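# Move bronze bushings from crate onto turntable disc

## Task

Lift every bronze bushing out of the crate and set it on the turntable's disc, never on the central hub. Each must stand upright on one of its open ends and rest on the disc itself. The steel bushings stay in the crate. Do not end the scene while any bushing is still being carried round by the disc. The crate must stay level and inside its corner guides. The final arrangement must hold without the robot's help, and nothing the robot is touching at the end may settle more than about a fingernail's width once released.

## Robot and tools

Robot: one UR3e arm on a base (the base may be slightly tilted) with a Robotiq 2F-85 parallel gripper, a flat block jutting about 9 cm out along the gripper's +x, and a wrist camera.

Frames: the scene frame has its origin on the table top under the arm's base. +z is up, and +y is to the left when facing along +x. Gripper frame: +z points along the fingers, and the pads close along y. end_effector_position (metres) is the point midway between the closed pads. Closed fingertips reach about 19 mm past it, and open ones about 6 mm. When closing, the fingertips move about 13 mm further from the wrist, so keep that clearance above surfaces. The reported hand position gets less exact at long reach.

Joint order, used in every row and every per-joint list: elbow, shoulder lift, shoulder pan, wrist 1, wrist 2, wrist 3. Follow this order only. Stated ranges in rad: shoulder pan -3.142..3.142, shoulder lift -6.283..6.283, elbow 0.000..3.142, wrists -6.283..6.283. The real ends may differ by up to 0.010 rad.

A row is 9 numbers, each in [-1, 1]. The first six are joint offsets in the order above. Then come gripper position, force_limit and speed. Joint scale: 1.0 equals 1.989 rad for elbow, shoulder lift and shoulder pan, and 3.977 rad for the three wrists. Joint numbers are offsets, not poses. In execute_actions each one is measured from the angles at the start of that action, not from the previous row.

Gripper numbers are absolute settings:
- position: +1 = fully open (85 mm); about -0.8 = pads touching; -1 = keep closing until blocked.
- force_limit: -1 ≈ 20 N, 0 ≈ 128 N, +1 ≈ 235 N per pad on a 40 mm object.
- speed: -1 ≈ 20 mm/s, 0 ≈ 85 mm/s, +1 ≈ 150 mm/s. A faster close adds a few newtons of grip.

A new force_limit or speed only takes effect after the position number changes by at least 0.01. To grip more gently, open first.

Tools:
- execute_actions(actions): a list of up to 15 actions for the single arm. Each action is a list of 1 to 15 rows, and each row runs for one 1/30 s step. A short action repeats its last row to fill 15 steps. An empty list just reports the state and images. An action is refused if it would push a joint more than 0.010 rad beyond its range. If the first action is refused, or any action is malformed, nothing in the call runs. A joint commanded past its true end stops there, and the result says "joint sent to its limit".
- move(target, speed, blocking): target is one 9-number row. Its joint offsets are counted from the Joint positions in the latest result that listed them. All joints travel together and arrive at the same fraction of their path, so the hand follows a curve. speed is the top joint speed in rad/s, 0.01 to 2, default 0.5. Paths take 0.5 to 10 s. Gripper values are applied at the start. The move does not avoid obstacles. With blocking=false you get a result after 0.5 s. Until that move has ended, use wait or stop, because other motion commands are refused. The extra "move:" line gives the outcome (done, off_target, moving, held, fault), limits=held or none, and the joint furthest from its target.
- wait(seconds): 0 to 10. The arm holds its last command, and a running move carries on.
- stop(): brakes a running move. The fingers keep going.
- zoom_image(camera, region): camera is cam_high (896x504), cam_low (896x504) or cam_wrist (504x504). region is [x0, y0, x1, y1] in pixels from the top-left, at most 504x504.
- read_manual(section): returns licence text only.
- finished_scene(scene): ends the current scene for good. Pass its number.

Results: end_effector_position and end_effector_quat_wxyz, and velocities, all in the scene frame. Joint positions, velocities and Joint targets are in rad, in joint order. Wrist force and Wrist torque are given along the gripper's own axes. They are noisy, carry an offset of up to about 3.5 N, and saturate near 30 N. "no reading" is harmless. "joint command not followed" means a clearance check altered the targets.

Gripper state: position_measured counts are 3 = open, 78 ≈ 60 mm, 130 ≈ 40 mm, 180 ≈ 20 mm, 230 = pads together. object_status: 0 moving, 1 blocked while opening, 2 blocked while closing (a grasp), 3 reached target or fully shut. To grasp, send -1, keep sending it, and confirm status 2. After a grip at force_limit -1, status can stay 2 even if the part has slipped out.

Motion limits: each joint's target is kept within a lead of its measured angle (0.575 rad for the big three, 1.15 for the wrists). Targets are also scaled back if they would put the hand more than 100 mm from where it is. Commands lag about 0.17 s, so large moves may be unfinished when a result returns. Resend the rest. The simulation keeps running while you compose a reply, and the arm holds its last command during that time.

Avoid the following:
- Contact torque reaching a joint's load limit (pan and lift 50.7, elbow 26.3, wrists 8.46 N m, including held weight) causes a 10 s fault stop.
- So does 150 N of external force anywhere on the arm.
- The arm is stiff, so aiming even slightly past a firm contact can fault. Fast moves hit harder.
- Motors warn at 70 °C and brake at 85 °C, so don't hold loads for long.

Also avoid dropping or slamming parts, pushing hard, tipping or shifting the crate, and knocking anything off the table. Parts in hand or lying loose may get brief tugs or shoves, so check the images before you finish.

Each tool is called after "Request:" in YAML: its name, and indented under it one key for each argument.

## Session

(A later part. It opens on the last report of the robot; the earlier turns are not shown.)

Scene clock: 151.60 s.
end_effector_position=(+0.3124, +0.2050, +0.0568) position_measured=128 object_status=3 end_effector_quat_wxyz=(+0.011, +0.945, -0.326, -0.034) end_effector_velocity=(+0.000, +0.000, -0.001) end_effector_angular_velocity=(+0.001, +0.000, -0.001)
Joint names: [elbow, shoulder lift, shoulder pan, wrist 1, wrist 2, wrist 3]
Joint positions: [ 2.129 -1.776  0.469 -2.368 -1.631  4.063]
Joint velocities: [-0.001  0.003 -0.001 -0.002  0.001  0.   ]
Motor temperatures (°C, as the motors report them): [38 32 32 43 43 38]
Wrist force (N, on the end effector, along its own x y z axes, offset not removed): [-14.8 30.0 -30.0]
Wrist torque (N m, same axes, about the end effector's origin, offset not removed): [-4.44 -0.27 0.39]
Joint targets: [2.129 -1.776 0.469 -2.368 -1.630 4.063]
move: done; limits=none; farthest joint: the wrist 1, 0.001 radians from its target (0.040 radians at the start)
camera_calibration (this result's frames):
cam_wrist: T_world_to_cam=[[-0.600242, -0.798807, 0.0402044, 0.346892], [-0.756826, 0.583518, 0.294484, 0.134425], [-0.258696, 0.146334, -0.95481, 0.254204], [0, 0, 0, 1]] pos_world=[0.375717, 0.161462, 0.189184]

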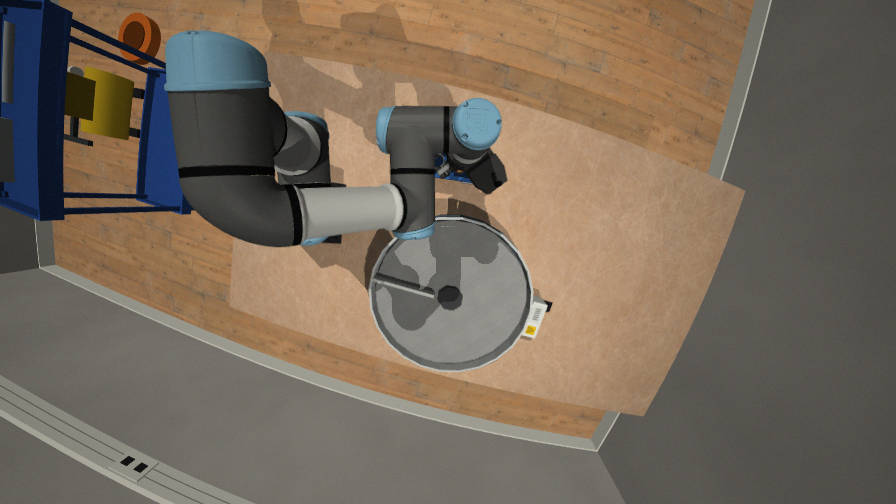

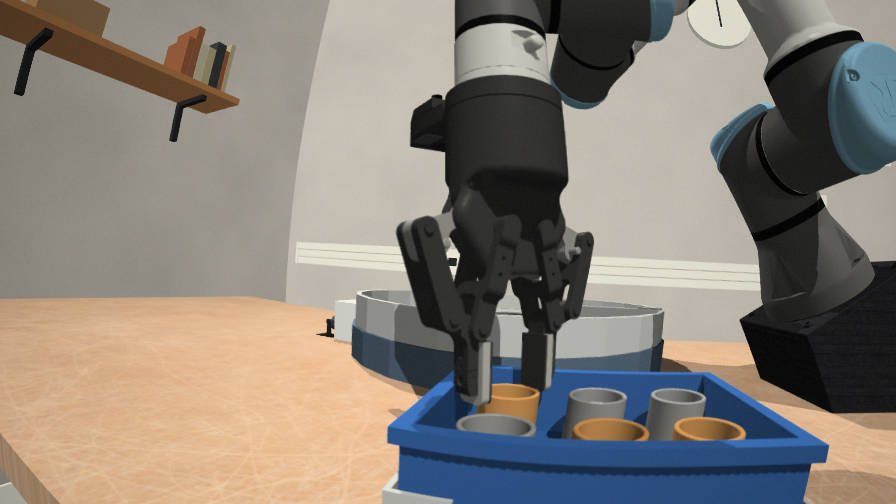

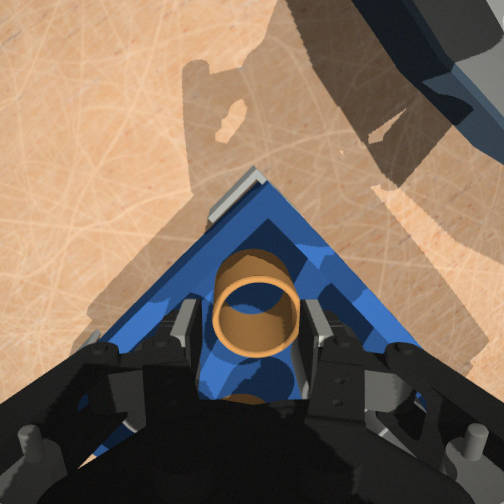

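Request:
move:
  target: [-0.001,-0.004,0,0.003,0,0,0.0,-0.5,0]
  speed: 0.05

Request:
execute_actions:
  actions:
    - [[0,0,0,0,0,0,-1,-0.3,-0.6]]
    - [[0,0,0,0,0,0,-1,-0.3,-0.6]]
    - [[0,0,0,0,0,0,-1,-0.3,-0.6]]

Request:
move:
  target: [-0.012,-0.04,0,0.026,0,0,-1,-0.3,-0.6]
  speed: 0.1

Scene clock: 159.03 s.
end_effector_position=(+0.3116, +0.2047, +0.0585) position_measured=128 object_status=3 end_effector_quat_wxyz=(+0.012, +0.945, -0.326, -0.035) end_effector_velocity=(+0.000, +0.000, +0.001) end_effector_angular_velocity=(+0.000, -0.002, +0.001)
Joint names: [elbow, shoulder lift, shoulder pan, wrist 1, wrist 2, wrist 3]
Joint positions: [ 2.127 -1.784  0.469 -2.356 -1.63   4.063]
Joint velocities: [-0.002 -0.003  0.002  0.002 -0.001 -0.   ]
Motor temperatures (°C, as the motors report them): [38 32 32 43 43 38]
Wrist force (N, on the end effector, along its own x y z axes, offset not removed): [2.7 4.1 -26.4]
Wrist torque (N m, same axes, about the end effector's origin, offset not removed): [-0.35 -0.17 0.03]
Joint targets: [2.127 -1.784 0.469 -2.356 -1.631 4.063]
move: done; limits=none; farthest joint: the wrist 2, 0.001 radians from its target (0.001 radians at the start)
camera_calibration (this result's frames):
cam_wrist: T_world_to_cam=[[-0.600088, -0.798831, 0.0419929, 0.345933], [-0.756219, 0.583629, 0.295822, 0.13327], [-0.26082, 0.145763, -0.95432, 0.256433], [0, 0, 0, 1]] pos_world=[0.375255, 0.161183, 0.190768]

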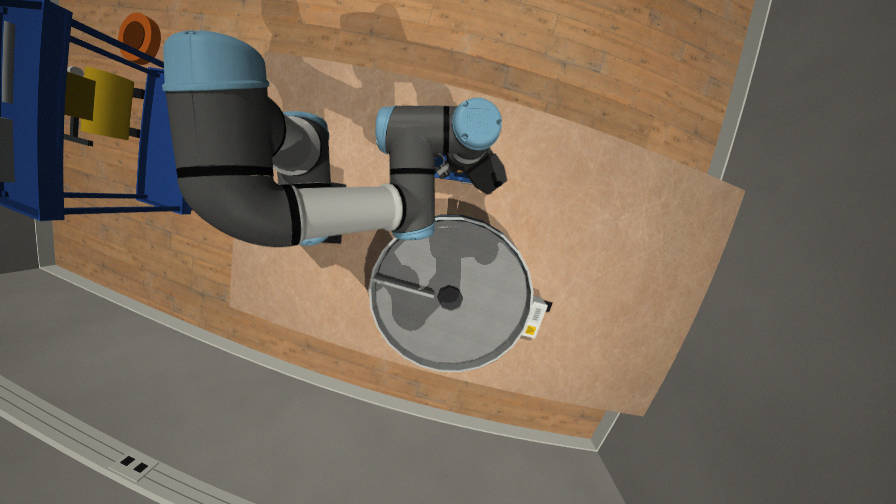

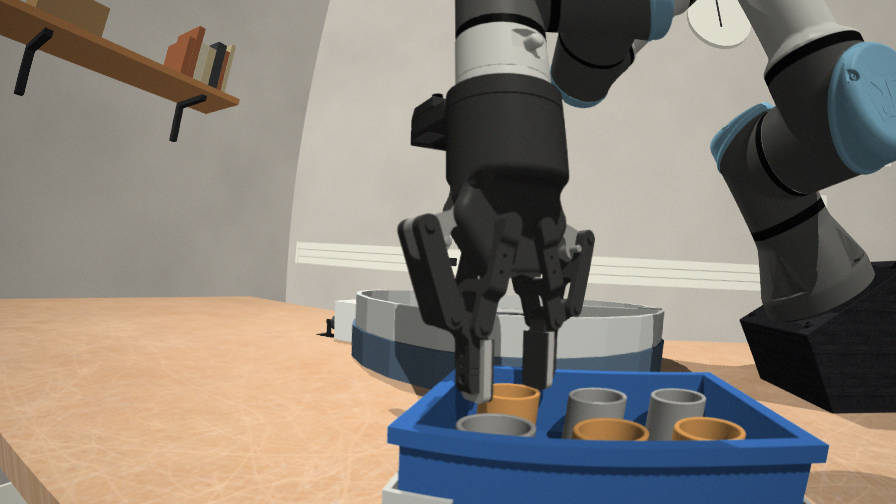

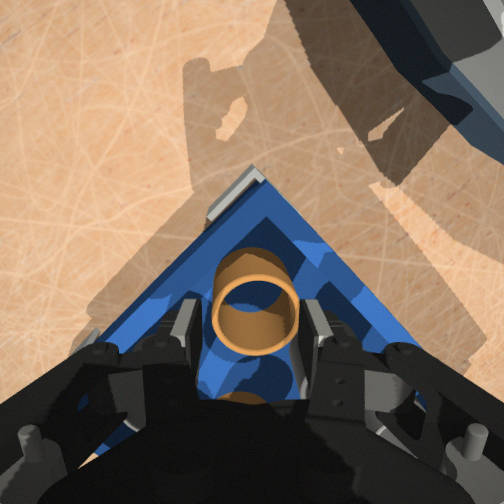

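Scene clock: 160.53 s.
end_effector_position=(+0.3117, +0.2047, +0.0587) position_measured=145 object_status=2 end_effector_quat_wxyz=(+0.012, +0.945, -0.325, -0.035) end_effector_velocity=(+0.000, -0.001, -0.000) end_effector_angular_velocity=(-0.001, +0.001, -0.002)
Joint names: [elbow, shoulder lift, shoulder pan, wrist 1, wrist 2, wrist 3]
Joint positions: [ 2.127 -1.784  0.469 -2.356 -1.631  4.063]
Joint velocities: [ 0.001 -0.    -0.002  0.     0.     0.   ]
Motor temperatures (°C, as the motors report them): [38 32 32 43 43 38]
Wrist force (N, on the end effector, along its own x y z axes, offset not removed): [-8.8 30.0 -30.0]
Wrist torque (N m, same axes, about the end effector's origin, offset not removed): [-3.79 -0.01 0.20]
Joint targets: [2.127 -1.784 0.469 -2.356 -1.631 4.063]
camera_calibration (this result's frames):
cam_wrist: T_world_to_cam=[[-0.600045, -0.79888, 0.0416828, 0.346014], [-0.756374, 0.583541, 0.295598, 0.133345], [-0.260471, 0.145844, -0.954403, 0.256455], [0, 0, 0, 1]] pos_world=[0.375281, 0.161209, 0.190923]

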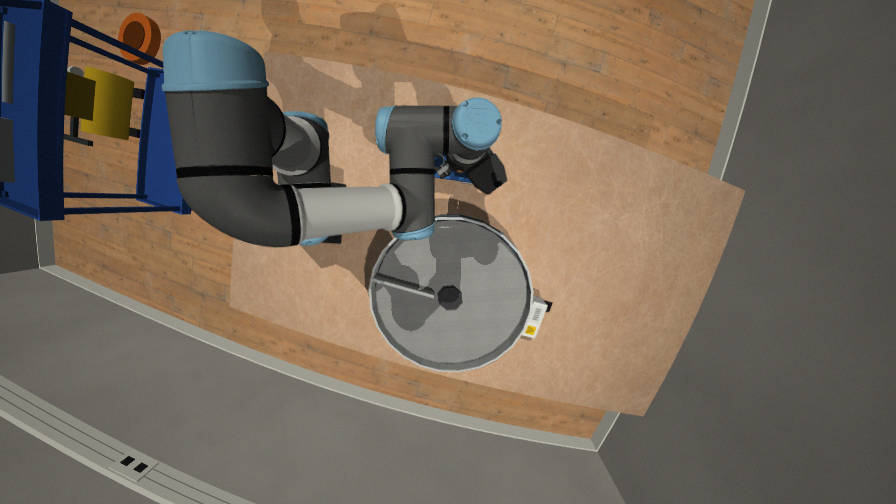

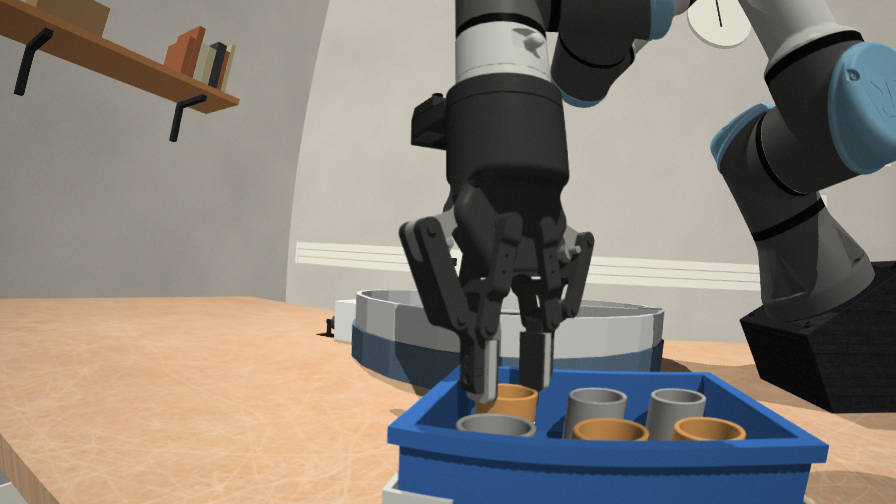

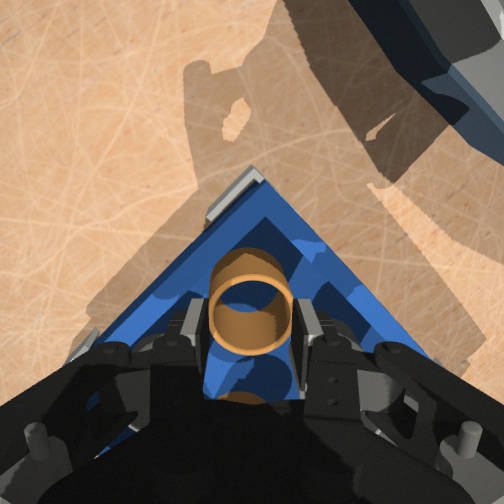

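Scene clock: 162.00 s.
end_effector_position=(+0.3094, +0.2024, +0.0788) position_measured=231 object_status=3 end_effector_quat_wxyz=(+0.012, +0.945, -0.325, -0.035) end_effector_velocity=(+0.000, -0.000, +0.001) end_effector_angular_velocity=(-0.000, -0.001, -0.001)
Joint names: [elbow, shoulder lift, shoulder pan, wrist 1, wrist 2, wrist 3]
Joint positions: [ 2.103 -1.864  0.469 -2.253 -1.631  4.063]
Joint velocities: [-0.001 -0.002 -0.001  0.002  0.     0.   ]
Motor temperatures (°C, as the motors report them): [38 32 32 43 43 38]
Wrist force (N, on the end effector, along its own x y z axes, offset not removed): [0.2 1.6 0.1]
Wrist torque (N m, same axes, about the end effector's origin, offset not removed): [0.23 -0.06 0.05]
Joint targets: [2.103 -1.864 0.469 -2.253 -1.631 4.063]
move: done; limits=none; farthest joint: the wrist 1, 0.001 radians from its target (0.104 radians at the start)
camera_calibration (this result's frames):
cam_wrist: T_world_to_cam=[[-0.600043, -0.798881, 0.0416848, 0.341976], [-0.756374, 0.58354, 0.295599, 0.126935], [-0.260473, 0.145843, -0.954402, 0.27541], [0, 0, 0, 1]] pos_world=[0.372948, 0.15896, 0.211075]

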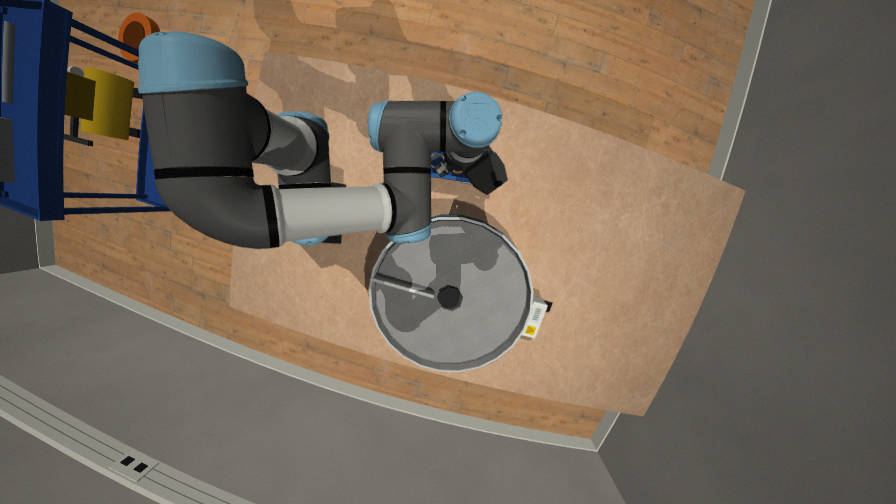

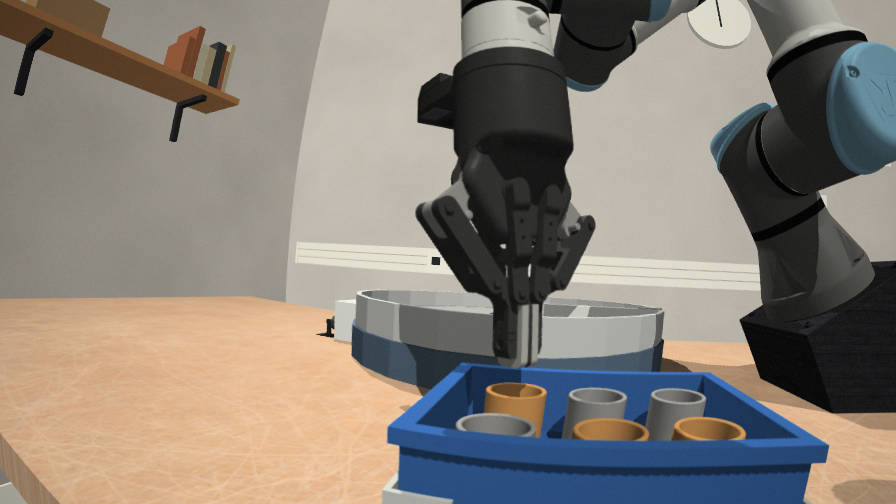

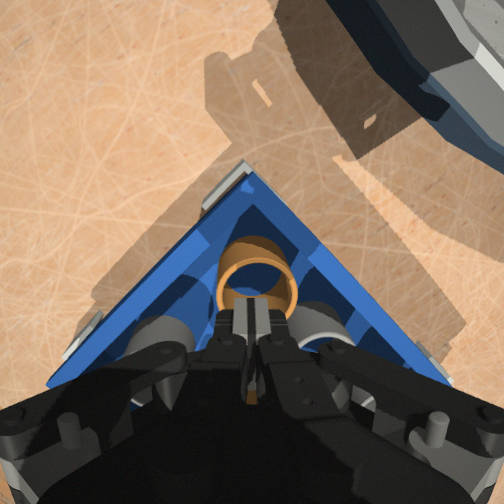

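Request:
move:
  target: [-0.0125,0.011,0.0165,0.0008,0,-0.188,-0.5,-0.5,0]
  speed: 0.5

Request:
move:
  target: [0.006,0.022,0,-0.014,0,0,-0.5,-0.5,0]
  speed: 0.08

Scene clock: 171.77 s.
end_effector_position=(+0.3087, +0.2133, +0.0808) position_measured=192 object_status=3 end_effector_quat_wxyz=(-0.009, +0.998, +0.056, -0.037) end_effector_velocity=(-0.000, +0.000, -0.000) end_effector_angular_velocity=(+0.000, +0.000, +0.003)
Joint names: [elbow, shoulder lift, shoulder pan, wrist 1, wrist 2, wrist 3]
Joint positions: [ 2.078 -1.842  0.502 -2.25  -1.631  3.316]
Joint velocities: [-0.     0.     0.    -0.     0.    -0.003]
Motor temperatures (°C, as the motors report them): [38 33 32 43 43 38]
Wrist force (N, on the end effector, along its own x y z axes, offset not removed): [0.8 1.8 0.5]
Wrist torque (N m, same axes, about the end effector's origin, offset not removed): [0.25 -0.12 0.01]
Joint targets: [2.078 -1.842 0.502 -2.250 -1.631 3.316]
move: done; limits=none; farthest joint: the wrist 3, 0.001 radians from its target (0.748 radians at the start)
camera_calibration (this result's frames):
cam_wrist: T_world_to_cam=[[0.129749, -0.9912, -0.0262224, 0.171372], [-0.941854, -0.131471, 0.309237, 0.328203], [-0.309963, -0.0154255, -0.950624, 0.324965], [0, 0, 0, 1]] pos_world=[0.38761, 0.218026, 0.211921]

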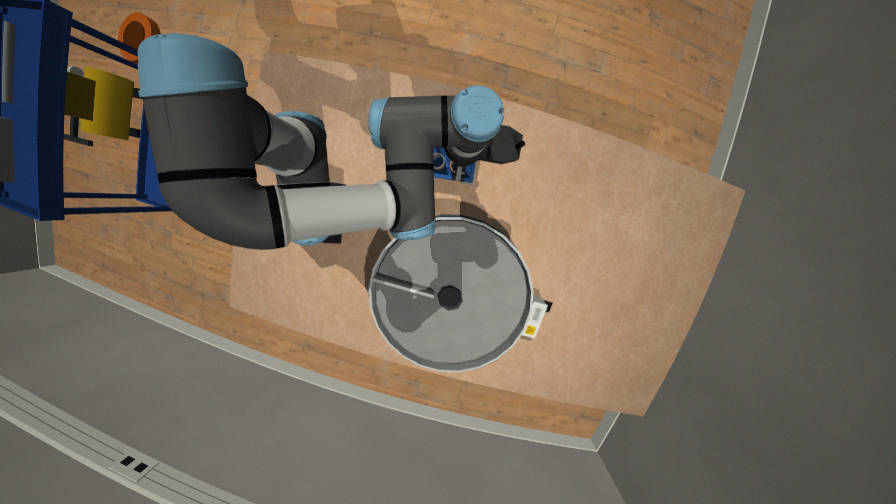

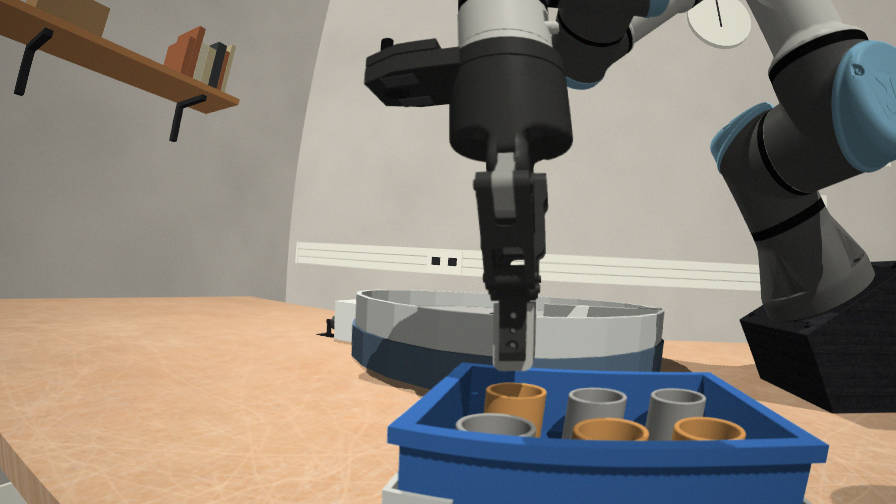

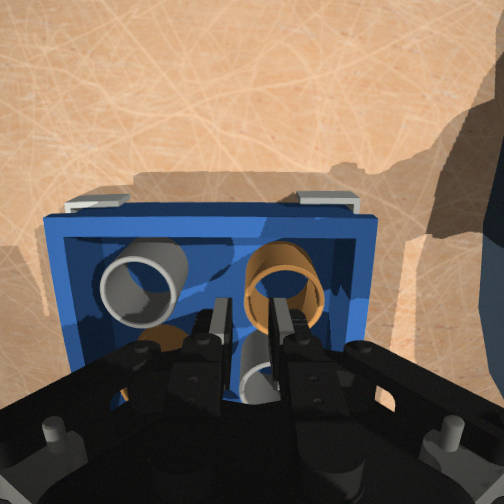

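Scene clock: 172.90 s.
end_effector_position=(+0.3103, +0.2149, +0.0697) position_measured=192 object_status=3 end_effector_quat_wxyz=(-0.009, +0.998, +0.056, -0.037) end_effector_velocity=(-0.001, -0.000, -0.001) end_effector_angular_velocity=(-0.000, +0.001, +0.000)
Joint names: [elbow, shoulder lift, shoulder pan, wrist 1, wrist 2, wrist 3]
Joint positions: [ 2.09  -1.798  0.502 -2.305 -1.631  3.316]
Joint velocities: [ 0.002  0.002  0.    -0.002 -0.     0.   ]
Motor temperatures (°C, as the motors report them): [38 33 32 43 43 38]
Wrist force (N, on the end effector, along its own x y z axes, offset not removed): [0.6 1.1 0.2]
Wrist torque (N m, same axes, about the end effector's origin, offset not removed): [0.12 -0.13 0.00]
Joint targets: [2.090 -1.798 0.502 -2.306 -1.631 3.316]
move: done; limits=none; farthest joint: the shoulder pan, 0.000 radians from its target (0.000 radians at the start)
camera_calibration (this result's frames):
cam_wrist: T_world_to_cam=[[0.129755, -0.991199, -0.0262256, 0.172427], [-0.941853, -0.131477, 0.309235, 0.333361], [-0.309961, -0.015424, -0.950624, 0.314892], [0, 0, 0, 1]] pos_world=[0.389208, 0.219596, 0.200779]

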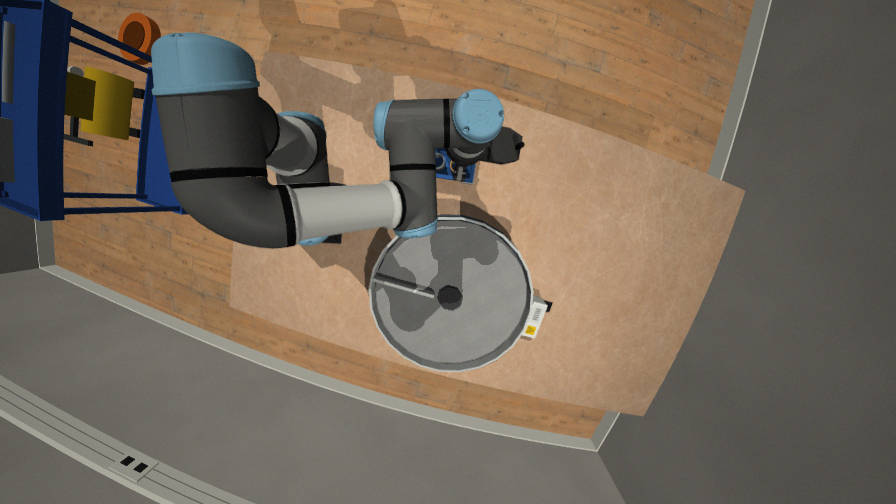

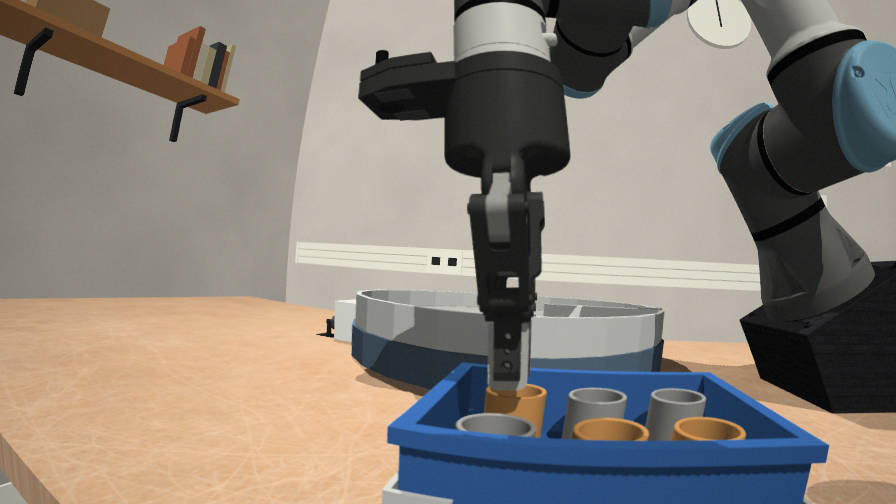

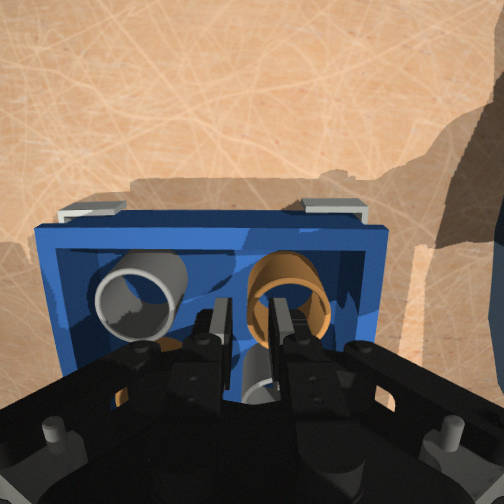

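Request:
move:
  target: [0.006,0.006,0.001,-0.006,0,0,-0.5,-0.5,0]
  speed: 0.04

Request:
move:
  target: [0.002,0.007,0,-0.0045,0,0,-0.5,-0.5,0]
  speed: 0.02

Scene clock: 177.73 s.
end_effector_position=(+0.3090, +0.2156, +0.0656) position_measured=192 object_status=3 end_effector_quat_wxyz=(-0.010, +0.998, +0.057, -0.037) end_effector_velocity=(-0.000, +0.000, -0.000) end_effector_angular_velocity=(+0.001, +0.000, +0.001)
Joint names: [elbow, shoulder lift, shoulder pan, wrist 1, wrist 2, wrist 3]
Joint positions: [ 2.102 -1.786  0.504 -2.329 -1.631  3.316]
Joint velocities: [ 0.002  0.001  0.001 -0.002  0.     0.   ]
Motor temperatures (°C, as the motors report them): [38 33 32 43 43 38]
Wrist force (N, on the end effector, along its own x y z axes, offset not removed): [0.3 1.9 -0.5]
Wrist torque (N m, same axes, about the end effector's origin, offset not removed): [0.22 -0.05 0.02]
Joint targets: [2.102 -1.786 0.504 -2.329 -1.631 3.316]
move: done; limits=none; farthest joint: the shoulder pan, 0.000 radians from its target (0.002 radians at the start)
camera_calibration (this result's frames):
cam_wrist: T_world_to_cam=[[0.131446, -0.99095, -0.027203, 0.172687], [-0.941592, -0.133387, 0.309211, 0.33377], [-0.310041, -0.0150303, -0.950604, 0.310535], [0, 0, 0, 1]] pos_world=[0.387855, 0.220312, 0.196688]

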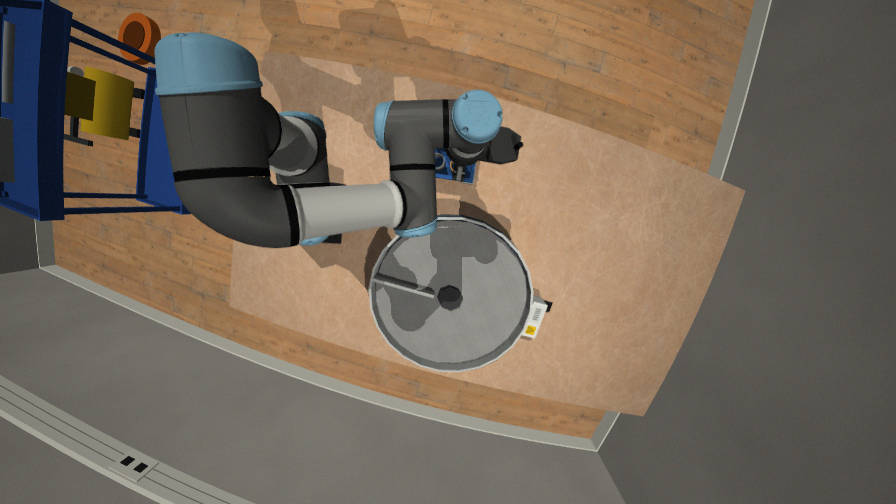

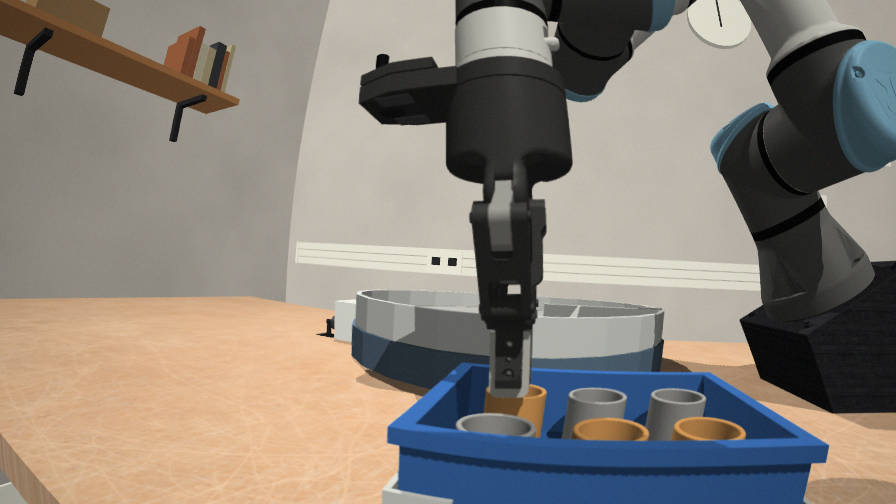

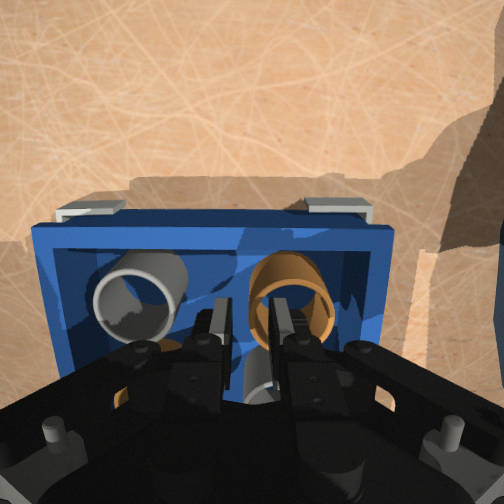

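Scene clock: 178.90 s.
end_effector_position=(+0.3093, +0.2160, +0.0621) position_measured=192 object_status=3 end_effector_quat_wxyz=(-0.010, +0.998, +0.057, -0.037) end_effector_velocity=(+0.000, -0.000, -0.001) end_effector_angular_velocity=(-0.000, +0.000, -0.000)
Joint names: [elbow, shoulder lift, shoulder pan, wrist 1, wrist 2, wrist 3]
Joint positions: [ 2.106 -1.773  0.504 -2.347 -1.631  3.316]
Joint velocities: [ 0.     0.002 -0.    -0.002 -0.     0.   ]
Motor temperatures (°C, as the motors report them): [38 33 32 43 43 38]
Wrist force (N, on the end effector, along its own x y z axes, offset not removed): [0.4 1.2 -0.3]
Wrist torque (N m, same axes, about the end effector's origin, offset not removed): [0.12 -0.09 0.01]
Joint targets: [2.106 -1.772 0.504 -2.347 -1.631 3.316]
move: done; limits=none; farthest joint: the shoulder lift, 0.001 radians from its target (0.014 radians at the start)
camera_calibration (this result's frames):
cam_wrist: T_world_to_cam=[[0.131452, -0.990949, -0.0272063, 0.172987], [-0.941591, -0.133393, 0.309212, 0.335186], [-0.310043, -0.0150292, -0.950604, 0.307295], [0, 0, 0, 1]] pos_world=[0.388144, 0.220751, 0.193179]

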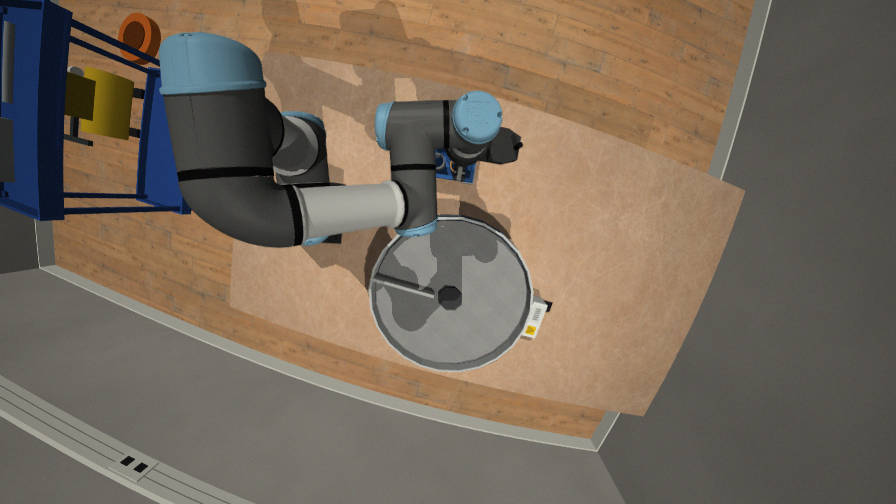

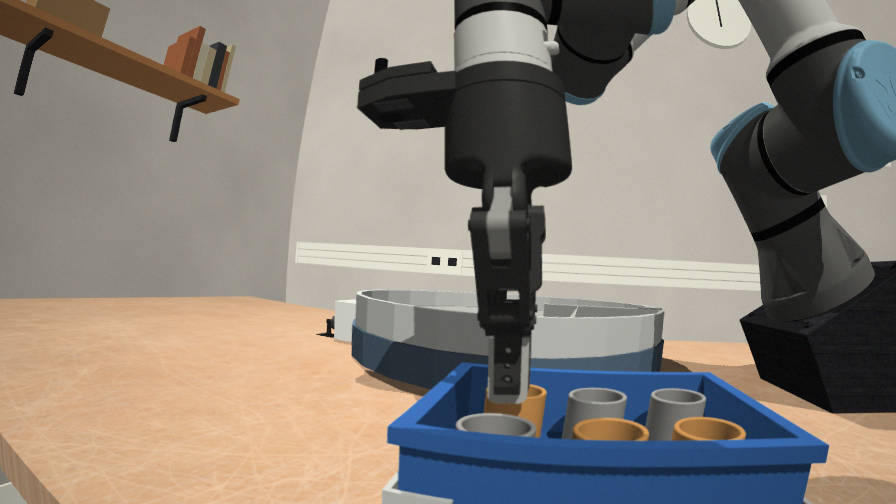

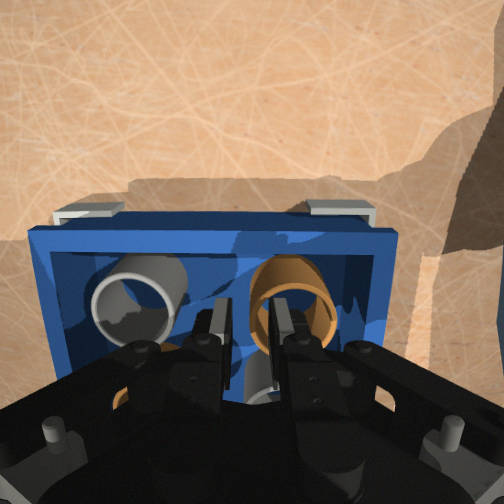

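Continue down.

Request:
move:
  target: [0.0025,0.007,0,-0.005,0,0,-0.5,-0.5,0]
  speed: 0.02

Scene clock: 181.63 s.
end_effector_position=(+0.3096, +0.2165, +0.0585) position_measured=192 object_status=3 end_effector_quat_wxyz=(-0.010, +0.998, +0.057, -0.037) end_effector_velocity=(+0.001, +0.000, +0.000) end_effector_angular_velocity=(+0.001, -0.002, +0.001)
Joint names: [elbow, shoulder lift, shoulder pan, wrist 1, wrist 2, wrist 3]
Joint positions: [ 2.111 -1.759  0.504 -2.366 -1.631  3.316]
Joint velocities: [-0.001  0.002  0.001 -0.002 -0.     0.   ]
Motor temperatures (°C, as the motors report them): [38 33 32 43 43 38]
Wrist force (N, on the end effector, along its own x y z axes, offset not removed): [0.7 1.2 0.3]
Wrist torque (N m, same axes, about the end effector's origin, offset not removed): [0.12 -0.18 -0.01]
Joint targets: [2.111 -1.759 0.504 -2.367 -1.631 3.316]
move: done; limits=none; farthest joint: the shoulder pan, 0.000 radians from its target (0.000 radians at the start)
camera_calibration (this result's frames):
cam_wrist: T_world_to_cam=[[0.131384, -0.990954, -0.0273539, 0.173327], [-0.941894, -0.133389, 0.308292, 0.336811], [-0.309152, -0.0147401, -0.950898, 0.303681], [0, 0, 0, 1]] pos_world=[0.388351, 0.221162, 0.189675]

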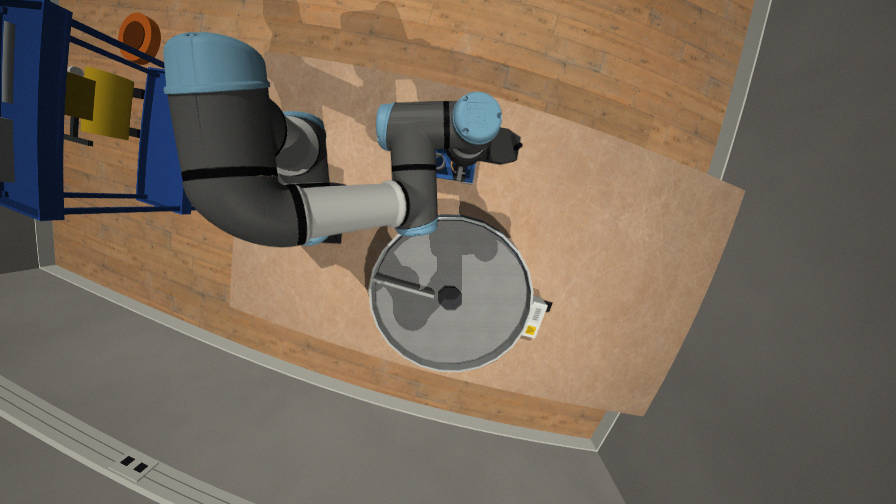

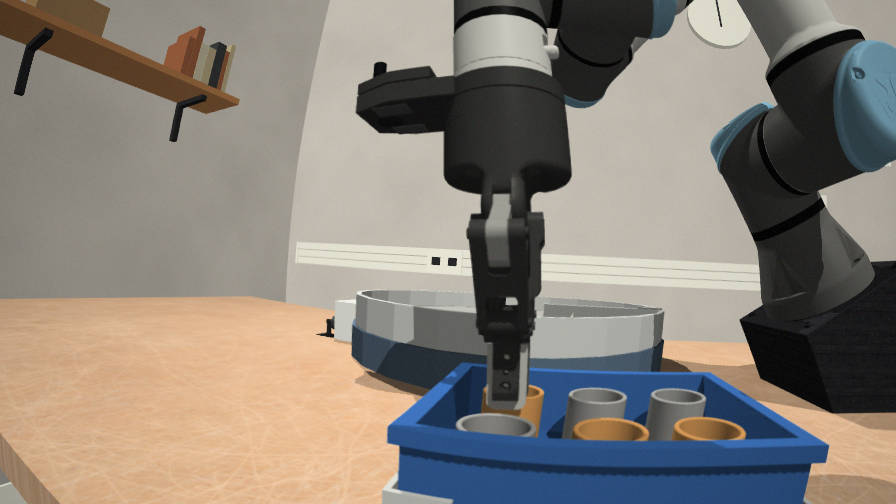

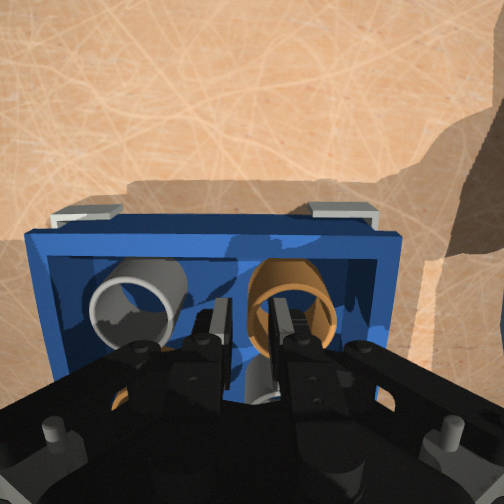

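Entering the bore. Further 7 mm.

Request:
move:
  target: [0.005,0.014,0,-0.0095,0,0,-0.5,-0.5,0]
  speed: 0.025

Scene clock: 185.43 s.
end_effector_position=(+0.3096, +0.2172, +0.0512) position_measured=192 object_status=3 end_effector_quat_wxyz=(-0.010, +0.998, +0.057, -0.037) end_effector_velocity=(+0.001, -0.000, -0.000) end_effector_angular_velocity=(-0.000, -0.001, -0.001)
Joint names: [elbow, shoulder lift, shoulder pan, wrist 1, wrist 2, wrist 3]
Joint positions: [ 2.121 -1.731  0.504 -2.404 -1.631  3.316]
Joint velocities: [-0.     0.002 -0.001 -0.003  0.     0.   ]
Motor temperatures (°C, as the motors report them): [38 33 32 43 43 38]
Wrist force (N, on the end effector, along its own x y z axes, offset not removed): [0.5 2.4 0.2]
Wrist torque (N m, same axes, about the end effector's origin, offset not removed): [0.30 -0.16 0.04]
Joint targets: [2.121 -1.731 0.504 -2.404 -1.631 3.316]
move: done; limits=none; farthest joint: the shoulder pan, 0.000 radians from its target (0.000 radians at the start)
camera_calibration (this result's frames):
cam_wrist: T_world_to_cam=[[0.131384, -0.990954, -0.0273547, 0.173847], [-0.941895, -0.133389, 0.308289, 0.33913], [-0.309149, -0.0147388, -0.950899, 0.296764], [0, 0, 0, 1]] pos_world=[0.388328, 0.221885, 0.182399]

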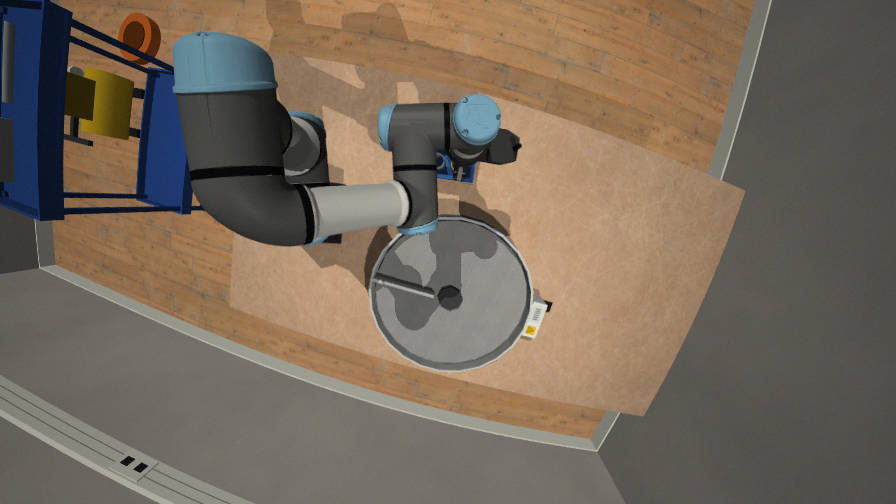

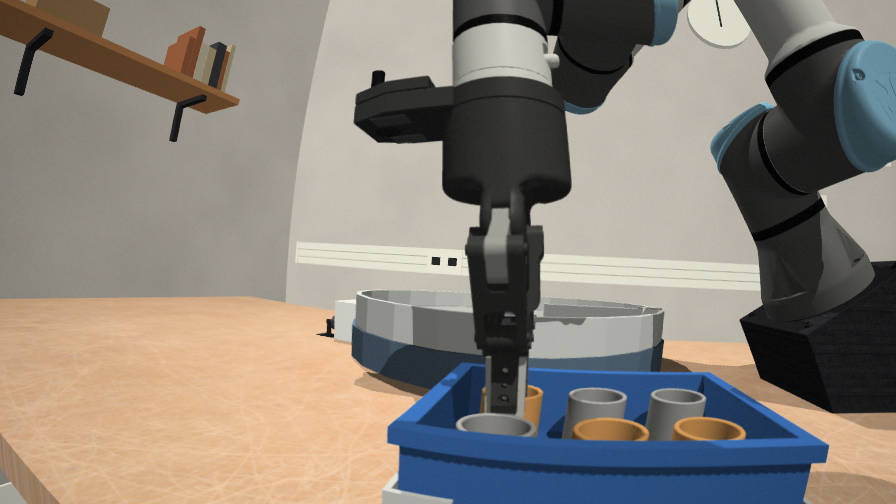

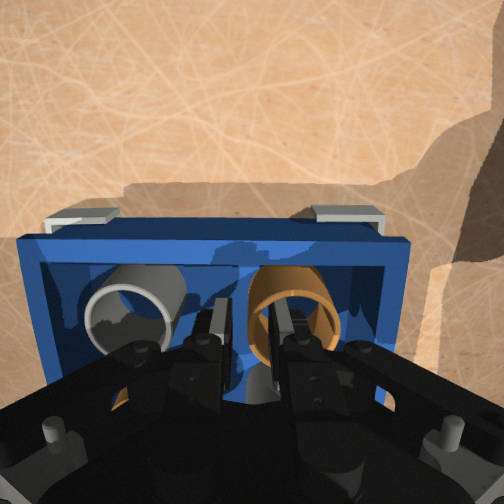

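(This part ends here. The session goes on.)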